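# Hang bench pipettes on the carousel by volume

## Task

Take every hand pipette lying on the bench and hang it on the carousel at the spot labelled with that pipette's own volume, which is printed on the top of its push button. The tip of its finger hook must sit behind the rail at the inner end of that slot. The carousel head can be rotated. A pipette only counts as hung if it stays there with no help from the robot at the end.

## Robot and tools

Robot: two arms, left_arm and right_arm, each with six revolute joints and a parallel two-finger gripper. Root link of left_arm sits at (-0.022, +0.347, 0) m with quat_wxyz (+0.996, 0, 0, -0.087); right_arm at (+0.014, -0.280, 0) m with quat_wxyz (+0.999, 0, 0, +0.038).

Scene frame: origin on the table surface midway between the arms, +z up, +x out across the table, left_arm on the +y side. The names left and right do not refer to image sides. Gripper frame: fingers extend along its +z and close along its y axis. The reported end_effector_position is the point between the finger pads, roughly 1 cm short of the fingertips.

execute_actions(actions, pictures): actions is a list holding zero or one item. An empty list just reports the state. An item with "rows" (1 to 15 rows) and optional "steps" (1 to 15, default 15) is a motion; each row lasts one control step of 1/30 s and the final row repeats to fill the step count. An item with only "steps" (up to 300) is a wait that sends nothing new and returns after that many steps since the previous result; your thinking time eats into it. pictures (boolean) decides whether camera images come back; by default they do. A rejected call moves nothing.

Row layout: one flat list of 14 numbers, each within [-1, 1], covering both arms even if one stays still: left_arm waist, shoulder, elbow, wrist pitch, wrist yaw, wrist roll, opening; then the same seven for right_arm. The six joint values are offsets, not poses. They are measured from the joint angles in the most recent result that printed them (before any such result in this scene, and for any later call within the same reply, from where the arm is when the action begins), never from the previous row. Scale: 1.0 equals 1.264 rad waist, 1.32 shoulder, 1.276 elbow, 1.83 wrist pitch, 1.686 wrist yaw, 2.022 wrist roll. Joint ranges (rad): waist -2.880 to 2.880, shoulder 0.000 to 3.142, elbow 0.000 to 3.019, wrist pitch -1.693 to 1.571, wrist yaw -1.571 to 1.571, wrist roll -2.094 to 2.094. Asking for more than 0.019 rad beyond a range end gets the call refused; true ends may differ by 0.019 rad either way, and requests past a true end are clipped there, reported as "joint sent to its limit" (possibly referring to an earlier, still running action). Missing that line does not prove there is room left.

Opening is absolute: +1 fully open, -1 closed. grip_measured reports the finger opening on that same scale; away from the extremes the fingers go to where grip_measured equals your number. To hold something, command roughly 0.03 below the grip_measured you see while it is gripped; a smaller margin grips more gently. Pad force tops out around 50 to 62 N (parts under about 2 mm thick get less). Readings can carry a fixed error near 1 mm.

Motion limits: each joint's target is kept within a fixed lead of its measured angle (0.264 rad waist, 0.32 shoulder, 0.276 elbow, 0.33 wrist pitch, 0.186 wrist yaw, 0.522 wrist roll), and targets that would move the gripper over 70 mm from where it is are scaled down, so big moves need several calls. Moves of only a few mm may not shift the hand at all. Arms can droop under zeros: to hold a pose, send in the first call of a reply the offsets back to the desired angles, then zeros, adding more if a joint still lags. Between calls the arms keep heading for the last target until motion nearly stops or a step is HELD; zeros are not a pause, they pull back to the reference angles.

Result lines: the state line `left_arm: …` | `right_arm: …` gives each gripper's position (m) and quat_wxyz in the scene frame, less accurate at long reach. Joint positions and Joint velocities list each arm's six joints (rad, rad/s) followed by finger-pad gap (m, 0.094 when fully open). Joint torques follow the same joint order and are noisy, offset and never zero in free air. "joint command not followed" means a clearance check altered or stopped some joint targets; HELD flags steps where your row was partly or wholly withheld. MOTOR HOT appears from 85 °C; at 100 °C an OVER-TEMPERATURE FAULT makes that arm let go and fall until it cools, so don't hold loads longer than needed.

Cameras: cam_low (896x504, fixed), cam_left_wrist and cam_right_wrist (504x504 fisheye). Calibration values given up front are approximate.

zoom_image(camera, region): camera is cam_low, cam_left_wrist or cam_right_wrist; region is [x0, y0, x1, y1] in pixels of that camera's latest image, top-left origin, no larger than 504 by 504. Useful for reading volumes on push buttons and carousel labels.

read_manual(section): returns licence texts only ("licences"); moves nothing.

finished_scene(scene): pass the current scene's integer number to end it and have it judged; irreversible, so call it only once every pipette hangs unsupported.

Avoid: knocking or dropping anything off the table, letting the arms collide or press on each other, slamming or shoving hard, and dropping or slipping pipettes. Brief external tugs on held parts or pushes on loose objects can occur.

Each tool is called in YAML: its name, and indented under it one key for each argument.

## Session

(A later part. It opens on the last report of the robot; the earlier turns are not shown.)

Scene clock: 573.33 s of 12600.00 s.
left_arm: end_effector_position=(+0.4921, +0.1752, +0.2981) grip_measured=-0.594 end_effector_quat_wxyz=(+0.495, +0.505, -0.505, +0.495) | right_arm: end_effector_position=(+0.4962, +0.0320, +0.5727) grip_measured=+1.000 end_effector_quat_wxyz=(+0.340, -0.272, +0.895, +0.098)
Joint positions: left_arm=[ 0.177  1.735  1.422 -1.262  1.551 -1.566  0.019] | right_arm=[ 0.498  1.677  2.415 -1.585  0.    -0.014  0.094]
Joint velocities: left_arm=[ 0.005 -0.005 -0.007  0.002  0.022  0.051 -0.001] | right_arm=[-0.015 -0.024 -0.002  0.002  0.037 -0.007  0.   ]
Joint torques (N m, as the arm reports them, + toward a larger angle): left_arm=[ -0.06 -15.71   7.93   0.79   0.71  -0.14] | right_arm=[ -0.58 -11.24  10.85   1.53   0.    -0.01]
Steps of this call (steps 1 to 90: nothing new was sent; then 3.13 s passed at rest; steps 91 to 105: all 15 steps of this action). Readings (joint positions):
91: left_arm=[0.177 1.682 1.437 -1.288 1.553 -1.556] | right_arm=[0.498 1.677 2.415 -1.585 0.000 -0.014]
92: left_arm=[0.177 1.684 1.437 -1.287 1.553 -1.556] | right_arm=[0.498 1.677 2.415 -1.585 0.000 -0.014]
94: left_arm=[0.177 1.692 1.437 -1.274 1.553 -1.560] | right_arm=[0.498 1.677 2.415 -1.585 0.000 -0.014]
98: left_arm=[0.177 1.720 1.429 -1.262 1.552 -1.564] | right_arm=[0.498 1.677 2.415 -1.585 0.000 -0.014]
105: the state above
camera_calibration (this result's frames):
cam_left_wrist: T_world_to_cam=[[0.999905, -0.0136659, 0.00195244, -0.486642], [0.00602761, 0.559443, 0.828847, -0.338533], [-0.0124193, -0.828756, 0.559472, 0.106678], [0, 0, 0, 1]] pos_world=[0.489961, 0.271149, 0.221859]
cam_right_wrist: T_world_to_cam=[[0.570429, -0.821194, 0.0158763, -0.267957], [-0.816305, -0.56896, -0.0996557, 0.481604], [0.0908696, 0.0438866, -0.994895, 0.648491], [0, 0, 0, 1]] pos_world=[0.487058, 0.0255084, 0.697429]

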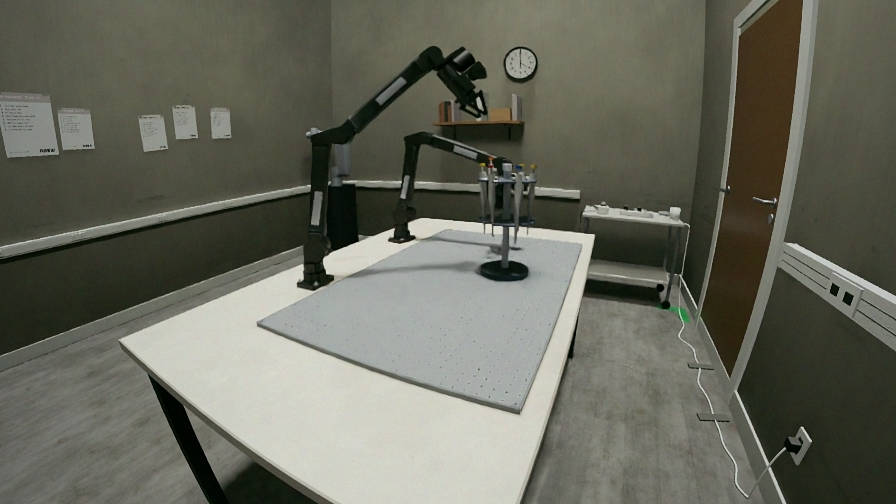

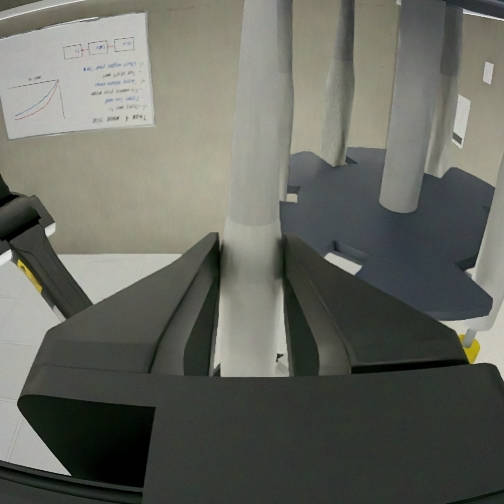

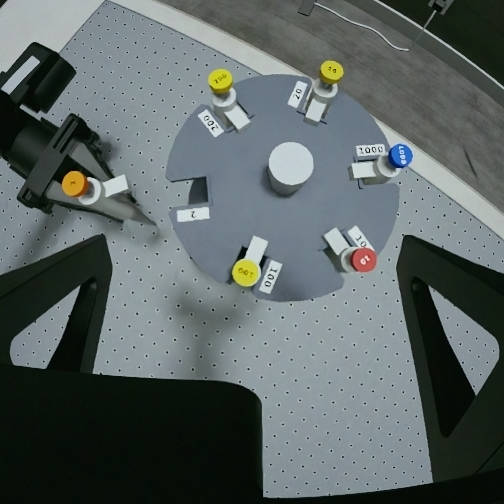

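execute_actions:
  actions:
    - {"rows":[[-0.005,0,0.045,0,0,0,-0.64,0,0,0.02,0,0,0,1],[-0.01,0.008,0.055,0,0,0,-0.64,0,0,0.02,0,0,0,1],[-0.016,0.016,0.066,-0.005,0,0,-0.64,0,0,0.02,0,0,0,1],[-0.022,0.024,0.077,-0.008,0,0,-0.64,0,0,0.02,0,0,0,1],[-0.028,0.032,0.088,-0.01,0,0,-0.64,0,0,0.02,0,0,0,1],[-0.034,0.04,0.1,-0.012,0,0,-0.64,0,0,0.02,0,0,0,1],[-0.04,0.048,0.11,-0.015,0,0,-0.64,0,0,0.02,0,0,0,1],[-0.046,0.056,0.122,-0.018,0,0,-0.64,0,0,0.02,0,0,0,1],[-0.052,0.064,0.133,-0.02,0,0,-0.64,0,0,0.02,0,0,0,1],[-0.058,0.072,0.145,-0.024,0,0,-0.64,0,0,0.02,0,0,0,1],[-0.064,0.08,0.156,-0.028,0,0,-0.64,0,0,0.02,0,0,0,1]],"steps":15}
  pictures: false

execute_actions:
  actions:
    - {"steps":20}

Scene clock: 579.00 s of 12600.00 s.
left_arm: end_effector_position=(+0.5173, +0.1350, +0.3019) grip_measured=-0.594 end_effector_quat_wxyz=(+0.510, +0.485, -0.526, +0.479) | right_arm: end_effector_position=(+0.4962, +0.0320, +0.5727) grip_measured=+1.000 end_effector_quat_wxyz=(+0.340, -0.272, +0.895, +0.098)
Joint positions: left_arm=[ 0.103  1.828  1.564 -1.301  1.549 -1.567  0.019] | right_arm=[ 0.498  1.677  2.415 -1.585  0.    -0.014  0.094]
Joint velocities: left_arm=[-0.171  0.073  0.017 -0.056 -0.037  0.007 -0.   ] | right_arm=[-0.005 -0.005 -0.007 -0.002 -0.095 -0.125  0.   ]
Joint torques (N m, as the arm reports them, + toward a larger angle): left_arm=[  0.03 -17.32  12.26   0.06   0.72  -0.03] | right_arm=[ -0.61 -11.25  10.86   1.53   0.01  -0.01]
Steps of this call (steps 1 to 15: the robot went on to your last target; steps 16 to 90: nothing new was sent; then 2.17 s passed at rest; steps 91 to 105: all 15 steps of this action). Readings (joint positions):
91: left_arm=[0.177 1.735 1.422 -1.262 1.550 -1.567] | right_arm=[0.498 1.677 2.415 -1.585 0.000 -0.014]
92: left_arm=[0.177 1.735 1.423 -1.262 1.550 -1.567] | right_arm=[0.498 1.677 2.415 -1.585 0.000 -0.014]
94: left_arm=[0.175 1.739 1.432 -1.265 1.549 -1.567] | right_arm=[0.498 1.677 2.415 -1.585 0.000 -0.014]
98: left_arm=[0.160 1.770 1.491 -1.279 1.549 -1.567] | right_arm=[0.498 1.677 2.415 -1.585 0.000 -0.014]
105: the state above

Scene clock: 579.67 s of 12600.00 s.
left_arm: end_effector_position=(+0.5162, +0.1311, +0.2997) grip_measured=-0.594 end_effector_quat_wxyz=(+0.513, +0.485, -0.525, +0.475) | right_arm: end_effector_position=(+0.4962, +0.0320, +0.5727) grip_measured=+1.000 end_effector_quat_wxyz=(+0.340, -0.272, +0.895, +0.098)
Joint positions: left_arm=[ 0.096  1.833  1.564 -1.305  1.549 -1.567  0.019] | right_arm=[ 0.498  1.677  2.415 -1.585  0.    -0.014  0.094]
Joint velocities: left_arm=[-0.005 -0.015 -0.017 -0.017 -0.022 -0.037 -0.   ] | right_arm=[-0.005  0.005 -0.007 -0.002  0.022  0.037  0.   ]
Joint torques (N m, as the arm reports them, + toward a larger angle): left_arm=[ -0.48 -16.88  12.29   0.05   0.71  -0.03] | right_arm=[ -0.63 -11.27  10.86   1.54   0.    -0.01]
Steps of this call (steps 1 to 15: the robot went on to your last target; steps 16 to 20: nothing new was sent). Readings (joint positions):
1: left_arm=[0.099 1.831 1.564 -1.303 1.549 -1.567] | right_arm=[0.498 1.677 2.415 -1.585 0.000 -0.014]
2: left_arm=[0.096 1.832 1.564 -1.304 1.549 -1.567] | right_arm=[0.498 1.677 2.415 -1.585 0.000 -0.014]
4: left_arm=[0.096 1.833 1.564 -1.305 1.549 -1.567] | right_arm=[0.498 1.677 2.415 -1.585 0.000 -0.014]
8: left_arm=[0.096 1.833 1.564 -1.305 1.549 -1.567] | right_arm=[0.498 1.677 2.415 -1.585 0.000 -0.014]
20: the state above
All arms were judged still, so your last target was given up. Only a new action makes them travel on or press farther. Fingers that are still opening or closing keep moving.
camera_calibration (this result's frames):
cam_left_wrist: T_world_to_cam=[[0.99553, -0.0943962, 0.0030622, -0.498839], [0.0501011, 0.55531, 0.830133, -0.337955], [-0.0800618, -0.826269, 0.557557, 0.104669], [0, 0, 0, 1]] pos_world=[0.521921, 0.227066, 0.223716]
cam_right_wrist: T_world_to_cam=[[0.570429, -0.821194, 0.0158763, -0.267957], [-0.816305, -0.56896, -0.0996557, 0.481604], [0.0908696, 0.0438866, -0.994895, 0.648491], [0, 0, 0, 1]] pos_world=[0.487058, 0.0255084, 0.697429]

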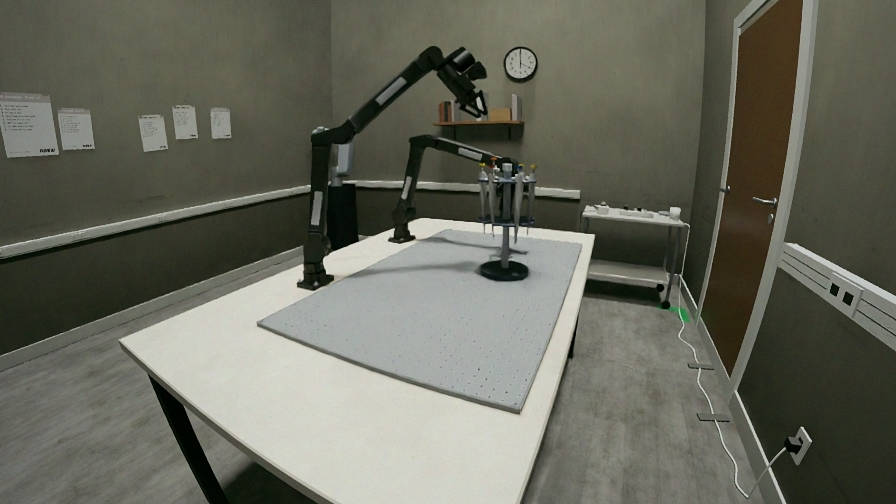

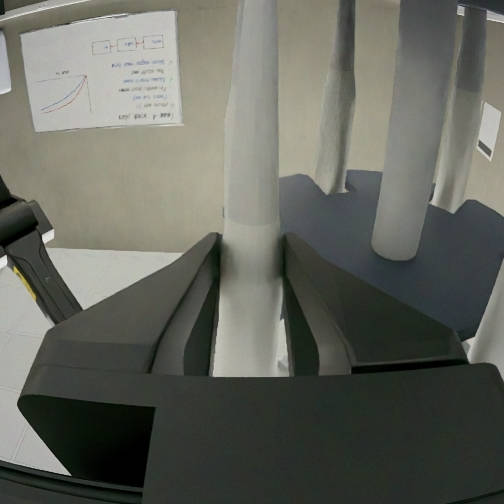

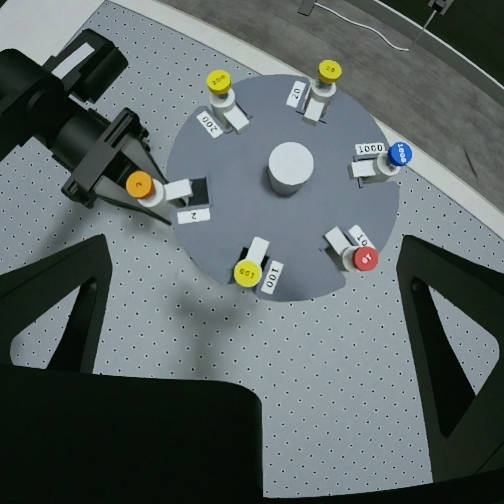

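execute_actions:
  actions:
    - {"rows":[[-0.005,0,0.045,0,0,0,-0.64,0,0,0.02,0,0,0,1],[-0.009,0.006,0.053,0,0,0,-0.64,0,0,0.02,0,0,0,1],[-0.013,0.012,0.061,-0.005,0,0,-0.64,0,0,0.02,0,0,0,1],[-0.017,0.018,0.069,-0.007,0,0,-0.64,0,0,0.02,0,0,0,1],[-0.021,0.024,0.077,-0.009,0,0,-0.64,0,0,0.02,0,0,0,1],[-0.025,0.03,0.085,-0.011,0,0,-0.64,0,0,0.02,0,0,0,1],[-0.029,0.037,0.094,-0.013,0,0,-0.64,0,0,0.02,0,0,0,1],[-0.032,0.044,0.102,-0.016,0,0,-0.64,0,0,0.02,0,0,0,1],[-0.034,0.05,0.11,-0.019,0,0,-0.64,0,0,0.02,0,0,0,1]],"steps":15}
  pictures: false

execute_actions:
  actions:
    - {"steps":20}

zoom_image:
  camera: "cam_right_wrist"
  region: [130, 60, 330, 300]

Scene clock: 585.13 s of 12600.00 s.
left_arm: end_effector_position=(+0.5307, +0.1124, +0.3018) grip_measured=-0.594 end_effector_quat_wxyz=(+0.519, +0.476, -0.535, +0.468) | right_arm: end_effector_position=(+0.4962, +0.0320, +0.5727) grip_measured=+1.000 end_effector_quat_wxyz=(+0.340, -0.272, +0.895, +0.098)
Joint positions: left_arm=[ 0.065  1.885  1.648 -1.331  1.546 -1.567  0.019] | right_arm=[ 0.498  1.677  2.415 -1.585  0.    -0.014  0.094]
Joint velocities: left_arm=[-0.054  0.024  0.022 -0.007  0.007 -0.066  0.   ] | right_arm=[-0.005 -0.024 -0.022  0.007  0.066 -0.051  0.   ]
Joint torques (N m, as the arm reports them, + toward a larger angle): left_arm=[ -1.   -17.4   12.34   0.09   0.7   -0.03] | right_arm=[ -0.57 -11.22  10.86   1.54   0.    -0.01]
Steps of this call (steps 1 to 90: nothing new was sent; then 1.97 s passed at rest; steps 91 to 105: all 15 steps of this action). Readings (joint positions):
91: left_arm=[0.096 1.833 1.564 -1.305 1.548 -1.567] | right_arm=[0.498 1.677 2.415 -1.585 0.000 -0.014]
92: left_arm=[0.096 1.833 1.565 -1.305 1.548 -1.567] | right_arm=[0.498 1.677 2.415 -1.585 0.000 -0.014]
94: left_arm=[0.095 1.834 1.571 -1.307 1.547 -1.567] | right_arm=[0.498 1.677 2.415 -1.585 0.000 -0.014]
98: left_arm=[0.089 1.855 1.613 -1.319 1.547 -1.567] | right_arm=[0.498 1.677 2.415 -1.585 0.000 -0.014]
105: the state above

Scene clock: 585.80 s of 12600.00 s.
left_arm: end_effector_position=(+0.5305, +0.1118, +0.3011) grip_measured=-0.594 end_effector_quat_wxyz=(+0.520, +0.476, -0.534, +0.467) | right_arm: end_effector_position=(+0.4962, +0.0320, +0.5727) grip_measured=+1.000 end_effector_quat_wxyz=(+0.340, -0.272, +0.895, +0.098)
Joint positions: left_arm=[ 0.064  1.886  1.648 -1.333  1.546 -1.567  0.019] | right_arm=[ 0.498  1.677  2.415 -1.585  0.    -0.014  0.094]
Joint velocities: left_arm=[-0.005  0.005 -0.007  0.012  0.022  0.022  0.001] | right_arm=[ 0.005 -0.024  0.002  0.007  0.022  0.007  0.   ]
Joint torques (N m, as the arm reports them, + toward a larger angle): left_arm=[ -1.16 -17.58  12.33   0.03   0.7   -0.04] | right_arm=[ -0.63 -11.25  10.85   1.53   0.    -0.01]
Steps of this call (steps 1 to 15: the robot went on to your last target; steps 16 to 20: nothing new was sent). Readings (joint positions):
1: left_arm=[0.065 1.886 1.648 -1.331 1.546 -1.567] | right_arm=[0.498 1.677 2.415 -1.585 0.000 -0.014]
2: left_arm=[0.064 1.886 1.648 -1.332 1.546 -1.567] | right_arm=[0.498 1.677 2.415 -1.585 0.000 -0.014]
4: left_arm=[0.064 1.886 1.648 -1.333 1.546 -1.567] | right_arm=[0.498 1.677 2.415 -1.585 0.000 -0.014]
8: left_arm=[0.064 1.886 1.648 -1.333 1.546 -1.567] | right_arm=[0.498 1.677 2.415 -1.585 0.000 -0.014]
20: the state above
All arms were judged still, so your last target was given up. Only a new action makes them travel on or press farther. Fingers that are still opening or closing keep moving.
camera_calibration (this result's frames):
cam_left_wrist: T_world_to_cam=[[0.99203, -0.125876, 0.00569748, -0.510368], [0.0652418, 0.551802, 0.83142, -0.33718], [-0.1078, -0.824421, 0.555616, 0.10415], [0, 0, 0, 1]] pos_world=[0.539526, 0.207677, 0.225379]
cam_right_wrist: T_world_to_cam=[[0.570429, -0.821194, 0.0158763, -0.267957], [-0.816305, -0.56896, -0.0996557, 0.481604], [0.0908696, 0.0438866, -0.994895, 0.648491], [0, 0, 0, 1]] pos_world=[0.487058, 0.0255084, 0.697429]

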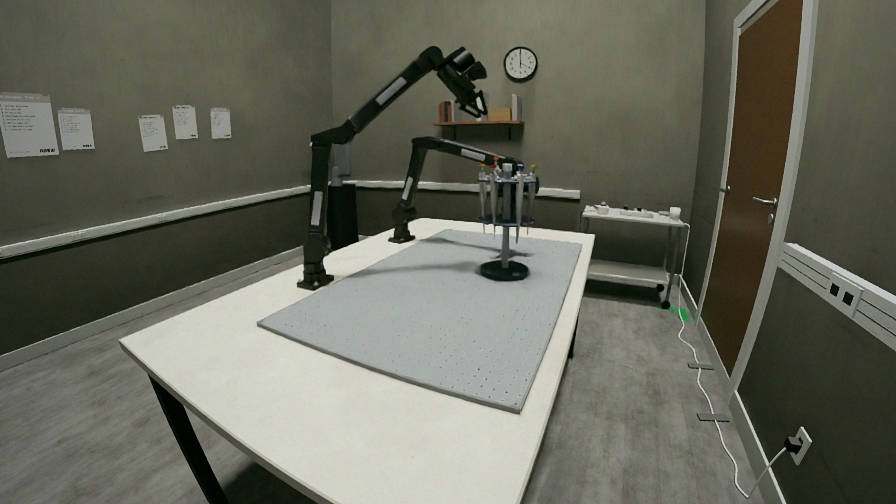

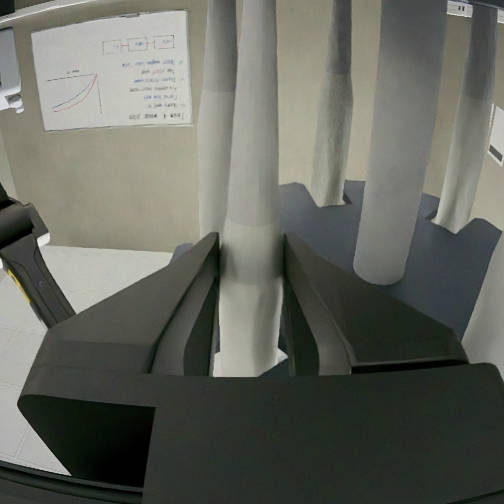

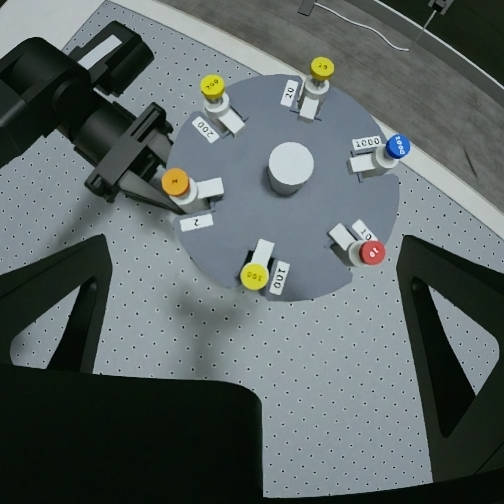

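Region (130, 60, 330, 300) of cam_right_wrist's 504x504 image, scaled by 2.100, with more detail than that image has.

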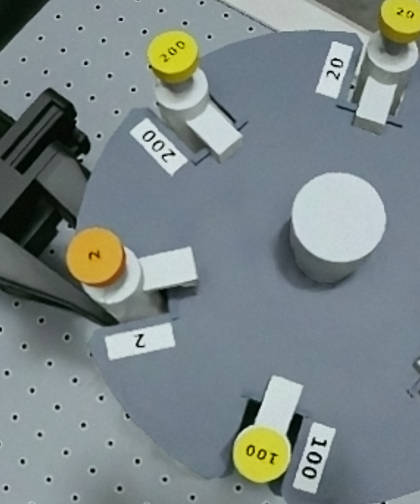

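execute_actions:
  actions: []

Scene clock: 595.63 s of 12600.00 s.
left_arm: end_effector_position=(+0.5305, +0.1118, +0.3011) grip_measured=-0.594 end_effector_quat_wxyz=(+0.520, +0.476, -0.534, +0.467) | right_arm: end_effector_position=(+0.4962, +0.0320, +0.5727) grip_measured=+1.000 end_effector_quat_wxyz=(+0.340, -0.272, +0.895, +0.098)
Joint positions: left_arm=[ 0.064  1.886  1.648 -1.333  1.546 -1.567  0.019] | right_arm=[ 0.498  1.677  2.415 -1.585  0.    -0.014  0.094]
Joint velocities: left_arm=[-0.015 -0.005 -0.002  0.007 -0.037 -0.037 -0.002] | right_arm=[-0.005  0.005 -0.002 -0.007  0.007  0.022  0.   ]
Joint torques (N m, as the arm reports them, + toward a larger angle): left_arm=[ -0.92 -17.6   12.27   0.06   0.7   -0.04] | right_arm=[ -0.61 -11.24  10.87   1.54   0.    -0.01]
Steps of this call (steps 1 to 90: nothing new was sent; then 6.83 s passed at rest). Readings (joint positions):
1: left_arm=[0.064 1.886 1.648 -1.333 1.546 -1.567] | right_arm=[0.498 1.677 2.415 -1.585 0.000 -0.014]
2: left_arm=[0.064 1.886 1.648 -1.333 1.546 -1.567] | right_arm=[0.498 1.677 2.415 -1.585 0.000 -0.014]
4: left_arm=[0.064 1.886 1.648 -1.333 1.546 -1.567] | right_arm=[0.498 1.677 2.415 -1.585 0.000 -0.014]
8: left_arm=[0.064 1.886 1.648 -1.333 1.546 -1.567] | right_arm=[0.498 1.677 2.415 -1.585 0.000 -0.014]
90: the state above
camera_calibration (this result's frames):
cam_left_wrist: T_world_to_cam=[[0.99203, -0.125876, 0.00569748, -0.510368], [0.0652418, 0.551802, 0.83142, -0.33718], [-0.1078, -0.824421, 0.555616, 0.10415], [0, 0, 0, 1]] pos_world=[0.539526, 0.207677, 0.225379]
cam_right_wrist: T_world_to_cam=[[0.570429, -0.821194, 0.0158763, -0.267957], [-0.816305, -0.56896, -0.0996557, 0.481604], [0.0908696, 0.0438866, -0.994895, 0.648491], [0, 0, 0, 1]] pos_world=[0.487058, 0.0255084, 0.697429]

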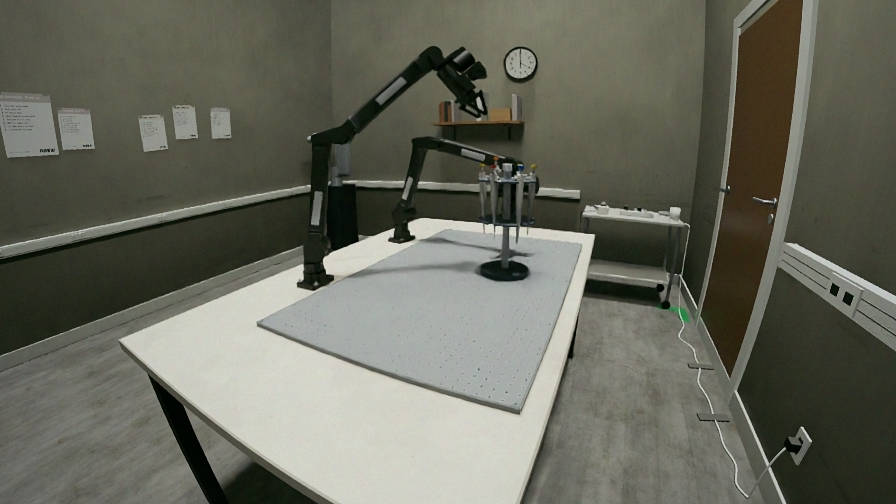

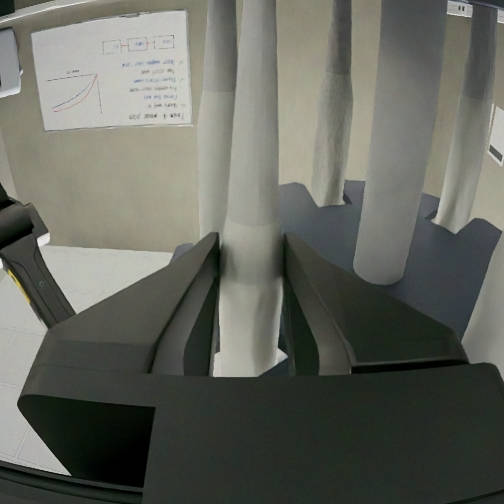

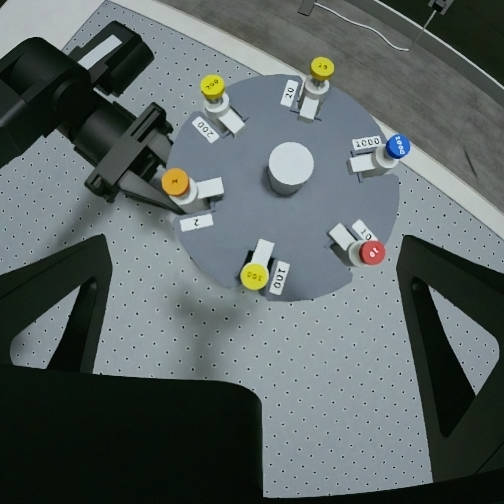

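execute_actions:
  actions:
    - {"rows":[[-0.008,0.012,0.03,0,0,0,-0.64,0,0,0.016,0,0,0,1],[-0.014,0.022,0.045,0,0,0,-0.64,0,0,0.016,0,0,0,1]],"steps":15}

zoom_image:
  camera: "cam_right_wrist"
  region: [130,130,290,290]

Scene clock: 597.87 s of 12600.00 s.
left_arm: end_effector_position=(+0.5326, +0.1113, +0.2937) grip_measured=-0.594 end_effector_quat_wxyz=(+0.522, +0.480, -0.532, +0.463) | right_arm: end_effector_position=(+0.4962, +0.0320, +0.5727) grip_measured=+1.000 end_effector_quat_wxyz=(+0.340, -0.272, +0.895, +0.098)
Joint positions: left_arm=[ 0.064  1.899  1.648 -1.333  1.545 -1.567  0.019] | right_arm=[ 0.498  1.677  2.415 -1.585  0.    -0.014  0.094]
Joint velocities: left_arm=[-0.015 -0.005 -0.007 -0.012 -0.051  0.007 -0.   ] | right_arm=[-0.005 -0.005 -0.012  0.002  0.022 -0.022  0.   ]
Joint torques (N m, as the arm reports them, + toward a larger angle): left_arm=[ -1.38 -17.16  12.27   0.39   0.68  -0.02] | right_arm=[ -0.58 -11.21  10.42   1.53   0.     0.  ]
Steps of this call (steps 1 to 52: nothing new was sent; steps 53 to 67: all 15 steps of this action). Readings (joint positions):
53: left_arm=[0.064 1.886 1.648 -1.333 1.546 -1.567] | right_arm=[0.498 1.677 2.415 -1.585 0.000 -0.014]
54: left_arm=[0.064 1.887 1.648 -1.333 1.546 -1.567] | right_arm=[0.498 1.677 2.415 -1.585 0.000 -0.014]
56: left_arm=[0.064 1.889 1.648 -1.333 1.546 -1.567] | right_arm=[0.498 1.677 2.415 -1.585 0.000 -0.014]
60: left_arm=[0.064 1.897 1.648 -1.333 1.546 -1.567] | right_arm=[0.498 1.677 2.415 -1.585 0.000 -0.014]
67: the state above
camera_calibration (this result's frames):
cam_left_wrist: T_world_to_cam=[[0.99197, -0.126262, -0.00729426, -0.508535], [0.0760382, 0.549315, 0.832148, -0.336562], [-0.101062, -0.826021, 0.554505, 0.105062], [0, 0, 0, 1]] pos_world=[0.540661, 0.207453, 0.218103]
cam_right_wrist: T_world_to_cam=[[0.570429, -0.821194, 0.0158763, -0.267957], [-0.816305, -0.56896, -0.0996557, 0.481604], [0.0908696, 0.0438866, -0.994895, 0.648491], [0, 0, 0, 1]] pos_world=[0.487058, 0.0255084, 0.697429]

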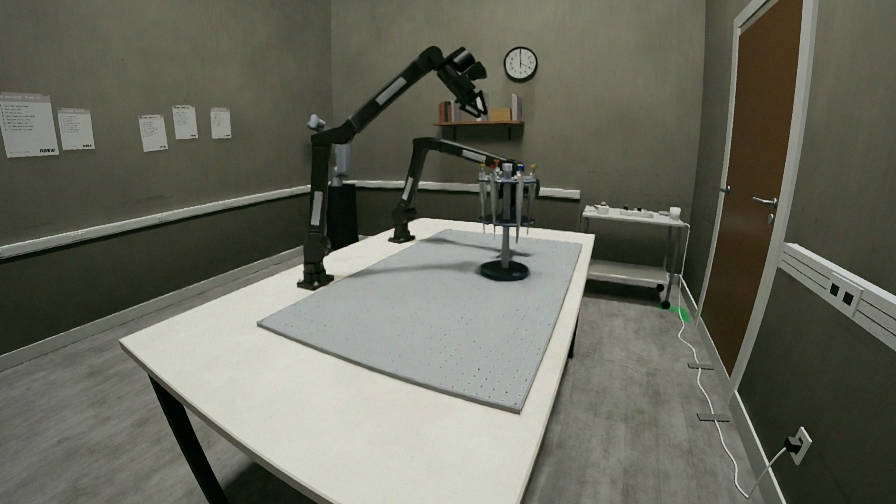

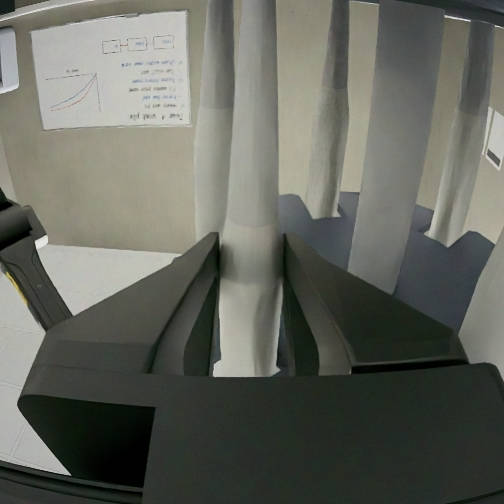

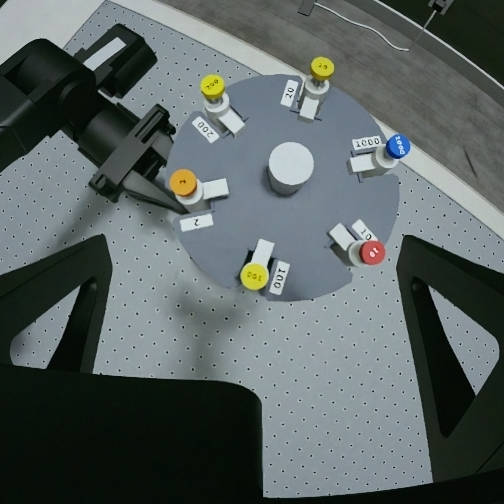

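Region (130, 130, 290, 290) of cam_right_wrist's 504x504 image, scaled by 3.150, with more detail than that image has.

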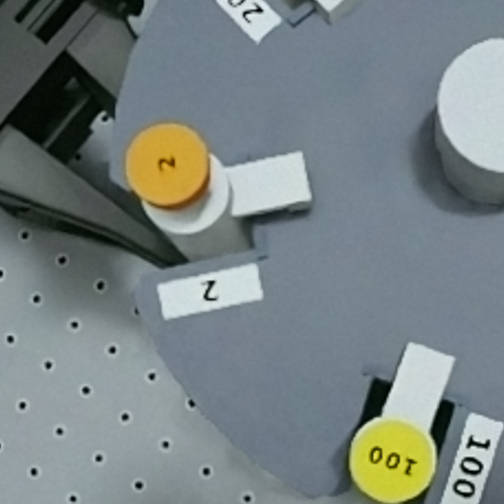

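Well in now. Lower more and nudge q1.

execute_actions:
  actions:
    - {"rows":[[-0.016,0.022,0,0,0,0,-0.64,0,0,0.016,0,0,0,1]],"steps":15}
  pictures: false

execute_actions:
  actions:
    - {"rows":[[0,0,0,0,0,0,-0.58,0,0,0,0,0,0,1],[0,0,0,0,0,0,-0.56,0,0,0,0,0,0,1],[0,0,0,0,0,0,-0.54,0,0,0,0,0,0,1],[0,0,0,0,0,0,-0.5,0,0,0,0,0,0,1],[0,0,0,0,0,0,-0.38,0,0,0,0,0,0,1]],"steps":15}

zoom_image:
  camera: "cam_right_wrist"
  region: [130,130,290,290]

Scene clock: 601.30 s of 12600.00 s.
left_arm: end_effector_position=(+0.5335, +0.1108, +0.2896) grip_measured=-0.594 end_effector_quat_wxyz=(+0.524, +0.482, -0.530, +0.460) | right_arm: end_effector_position=(+0.4962, +0.0320, +0.5727) grip_measured=+1.000 end_effector_quat_wxyz=(+0.340, -0.272, +0.895, +0.098)
Joint positions: left_arm=[ 0.063  1.907  1.648 -1.333  1.544 -1.567  0.019] | right_arm=[ 0.498  1.677  2.415 -1.585  0.    -0.014  0.094]
Joint velocities: left_arm=[-0.005 -0.015 -0.007 -0.017 -0.081  0.066 -0.001] | right_arm=[-0.005  0.005  0.012 -0.012 -0.007 -0.022  0.   ]
Joint torques (N m, as the arm reports them, + toward a larger angle): left_arm=[ -1.53 -16.82   7.92   0.35   0.63  -0.04] | right_arm=[ -0.59 -11.27  10.42   1.54   0.01   0.  ]
Steps of this call (steps 1 to 15: the robot went on to your last target; steps 16 to 88: nothing new was sent; steps 89 to 103: all 15 steps of this action). Readings (joint positions):
89: left_arm=[0.064 1.900 1.648 -1.333 1.545 -1.567] | right_arm=[0.498 1.677 2.415 -1.585 0.000 -0.014]
90: left_arm=[0.063 1.901 1.648 -1.333 1.545 -1.567] | right_arm=[0.498 1.677 2.415 -1.585 0.000 -0.014]
92: left_arm=[0.063 1.903 1.648 -1.333 1.544 -1.567] | right_arm=[0.498 1.677 2.415 -1.585 0.000 -0.014]
96: left_arm=[0.063 1.907 1.648 -1.333 1.544 -1.567] | right_arm=[0.498 1.677 2.415 -1.585 0.000 -0.014]
103: the state above

Scene clock: 601.80 s of 12600.00 s.
left_arm: end_effector_position=(+0.5335, +0.1108, +0.2895) grip_measured=-0.383 end_effector_quat_wxyz=(+0.524, +0.482, -0.530, +0.460) | right_arm: end_effector_position=(+0.4962, +0.0320, +0.5727) grip_measured=+1.000 end_effector_quat_wxyz=(+0.340, -0.272, +0.895, +0.098)
Joint positions: left_arm=[ 0.063  1.907  1.648 -1.333  1.544 -1.567  0.029] | right_arm=[ 0.498  1.677  2.415 -1.585  0.    -0.014  0.094]
Joint velocities: left_arm=[-0.005  0.005 -0.012  0.017  0.051  0.081  0.   ] | right_arm=[-0.015 -0.015 -0.007 -0.017  0.007 -0.051  0.   ]
Joint torques (N m, as the arm reports them, + toward a larger angle): left_arm=[ -0.36 -18.97   7.96   0.32   0.61  -0.05] | right_arm=[ -0.61 -11.23   8.63   1.52   0.01  -0.01]
Steps of this call (steps 1 to 15: all 15 steps of this action). Readings (joint positions):
1: left_arm=[0.063 1.907 1.648 -1.333 1.544 -1.567] | right_arm=[0.498 1.677 2.415 -1.585 0.000 -0.014]
2: left_arm=[0.063 1.907 1.648 -1.333 1.544 -1.567] | right_arm=[0.498 1.677 2.415 -1.585 0.000 -0.014]
4: left_arm=[0.063 1.907 1.648 -1.333 1.544 -1.567] | right_arm=[0.498 1.677 2.415 -1.585 0.000 -0.014]
8: left_arm=[0.063 1.907 1.648 -1.333 1.544 -1.567] | right_arm=[0.498 1.677 2.415 -1.585 0.000 -0.014]
15: the state above
camera_calibration (this result's frames):
cam_left_wrist: T_world_to_cam=[[0.991794, -0.127014, -0.0145526, -0.507327], [0.0823878, 0.54795, 0.832444, -0.336194], [-0.0977584, -0.826812, 0.553918, 0.105508], [0, 0, 0, 1]] pos_world=[0.541176, 0.207015, 0.214037]
cam_right_wrist: T_world_to_cam=[[0.570429, -0.821194, 0.0158763, -0.267957], [-0.816305, -0.56896, -0.0996557, 0.481604], [0.0908696, 0.0438866, -0.994895, 0.648491], [0, 0, 0, 1]] pos_world=[0.487058, 0.0255084, 0.697429]

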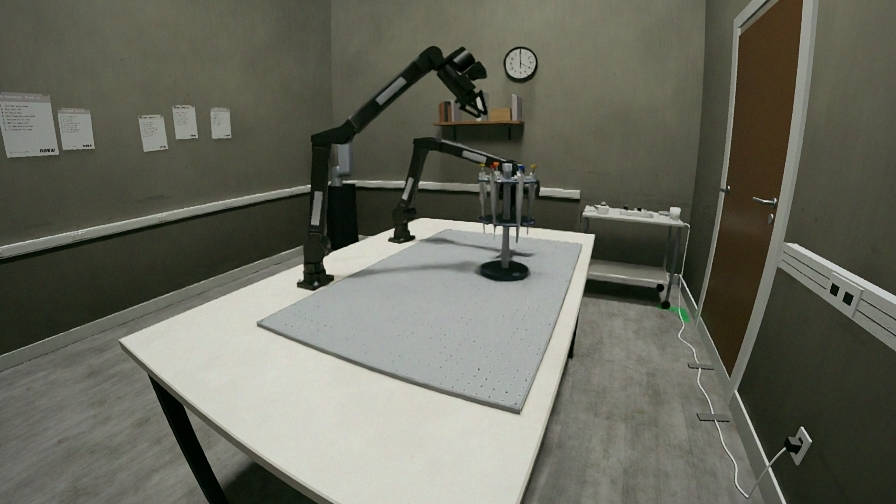

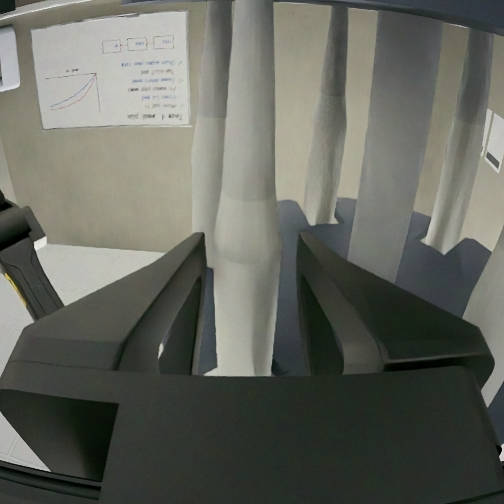

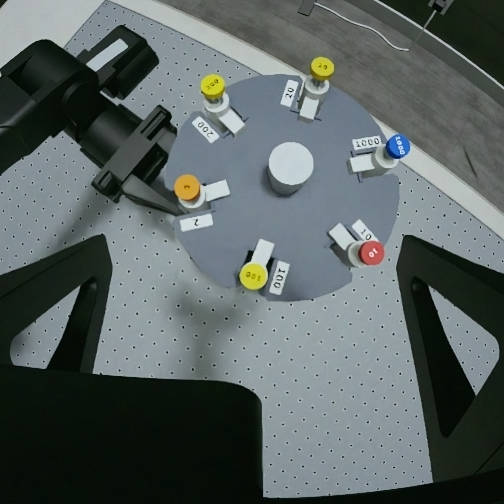

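Region (130, 130, 290, 290) of cam_right_wrist's 504x504 image, scaled by 3.150, with more detail than that image has.

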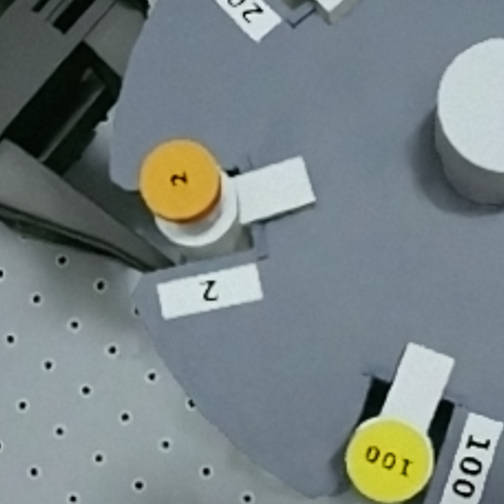

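Seated. Retreat.

execute_actions:
  actions:
    - {"rows":[[0.02,0,0.016,0,0,0,-0.38,0,0,0.016,0,0,0,1],[0.03,0,0.016,0,0,0,-0.38,0,0,0.016,0,0,0,1],[0.04,0,0.016,0,0,0,-0.38,0,0,0.016,0,0,0,1],[0.05,0,0.016,0,0,0,-0.38,0,0,0.016,0,0,0,1],[0.06,0,0.016,0,0,0,-0.38,0,0,0.016,0,0,0,1],[0.07,0,0.016,0,0,0,-0.38,0,0,0.016,0,0,0,1],[0.08,0,0.016,0,0,0,-0.38,0,0,0.016,0,0,0,1],[0.09,0,0.016,0,0,0,-0.38,0,0,0.016,0,0,0,1],[0.1,0,0.016,0,0,0,-0.38,0,0,0.016,0,0,0,1],[0.11,0,0.016,0,0,0,-0.38,0,0,0.016,0,0,0,1],[0.12,0,0.016,0,0,0,-0.38,0,0,0.016,0,0,0,1]],"steps":15}

zoom_image:
  camera: "cam_right_wrist"
  region: [140,40,430,330]

Scene clock: 605.03 s of 12600.00 s.
left_arm: end_effector_position=(+0.5640, +0.2020, +0.2895) grip_measured=-0.383 end_effector_quat_wxyz=(+0.486, +0.522, -0.490, +0.501) | right_arm: end_effector_position=(+0.4962, +0.0320, +0.5727) grip_measured=+1.000 end_effector_quat_wxyz=(+0.340, -0.272, +0.895, +0.098)
Joint positions: left_arm=[ 0.222  1.907  1.648 -1.333  1.544 -1.567  0.029] | right_arm=[ 0.498  1.677  2.415 -1.585  0.    -0.014  0.094]
Joint velocities: left_arm=[ 0.259 -0.015 -0.012  0.017 -0.007 -0.037 -0.   ] | right_arm=[-0.005 -0.015 -0.002  0.012 -0.037  0.022  0.   ]
Joint torques (N m, as the arm reports them, + toward a larger angle): left_arm=[ -1.84 -18.9    9.49   0.29   0.63  -0.03] | right_arm=[ -0.59 -11.27  10.41   1.53   0.    -0.01]
Steps of this call (steps 1 to 15: the robot went on to your last target; steps 16 to 82: nothing new was sent; steps 83 to 97: all 15 steps of this action). Readings (joint positions):
83: left_arm=[0.063 1.907 1.648 -1.333 1.544 -1.567] | right_arm=[0.498 1.677 2.415 -1.585 0.000 -0.014]
84: left_arm=[0.065 1.907 1.648 -1.333 1.544 -1.567] | right_arm=[0.498 1.677 2.415 -1.585 0.000 -0.014]
86: left_arm=[0.073 1.907 1.648 -1.333 1.544 -1.567] | right_arm=[0.498 1.677 2.415 -1.585 0.000 -0.014]
90: left_arm=[0.115 1.907 1.648 -1.333 1.544 -1.567] | right_arm=[0.498 1.677 2.415 -1.585 0.000 -0.014]
97: the state above
camera_calibration (this result's frames):
cam_left_wrist: T_world_to_cam=[[0.999379, 0.0320758, -0.0145526, -0.562319], [-0.00566186, 0.55408, 0.832444, -0.34025], [0.0347646, -0.831845, 0.553918, 0.110159], [0, 0, 0, 1]] pos_world=[0.556214, 0.298198, 0.214037]
cam_right_wrist: T_world_to_cam=[[0.570429, -0.821194, 0.0158763, -0.267957], [-0.816305, -0.56896, -0.0996557, 0.481604], [0.0908696, 0.0438866, -0.994895, 0.648491], [0, 0, 0, 1]] pos_world=[0.487058, 0.0255084, 0.697429]

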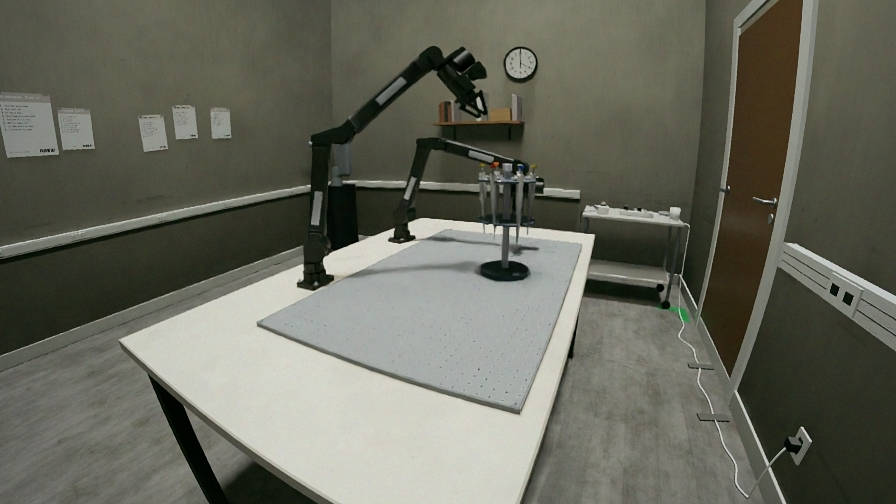

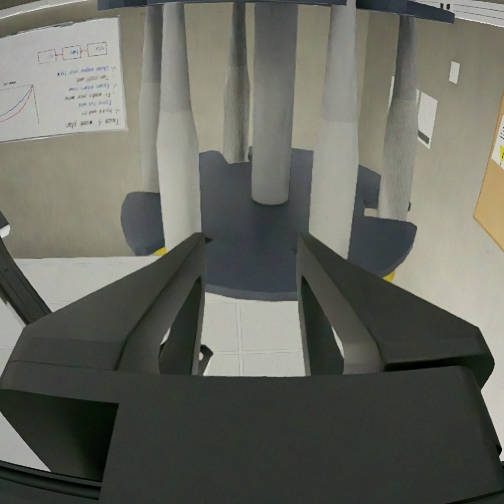

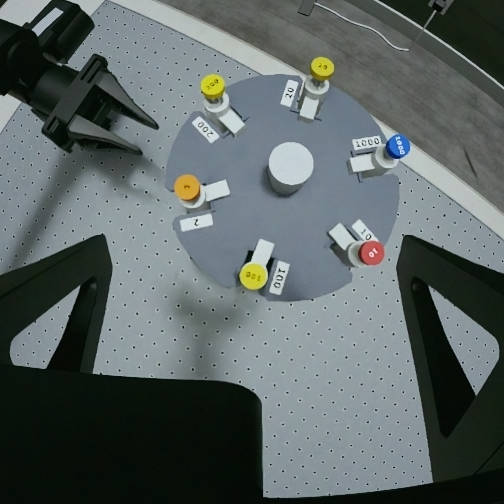

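Region (140, 40, 430, 330) of cam_right_wrist's 504x504 image, scaled by 1.738, with more detail than that image has.

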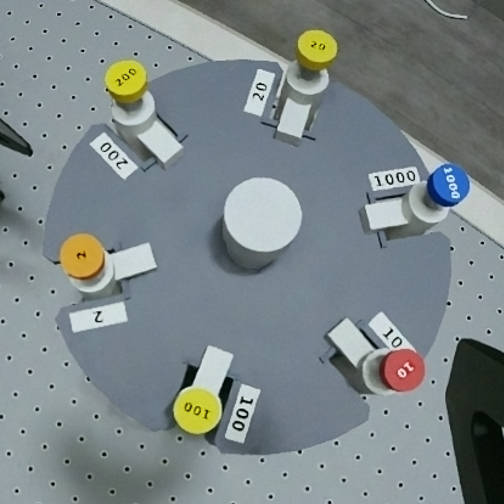

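finished_scene:
  scene: 1

The scene is finished: the task was done.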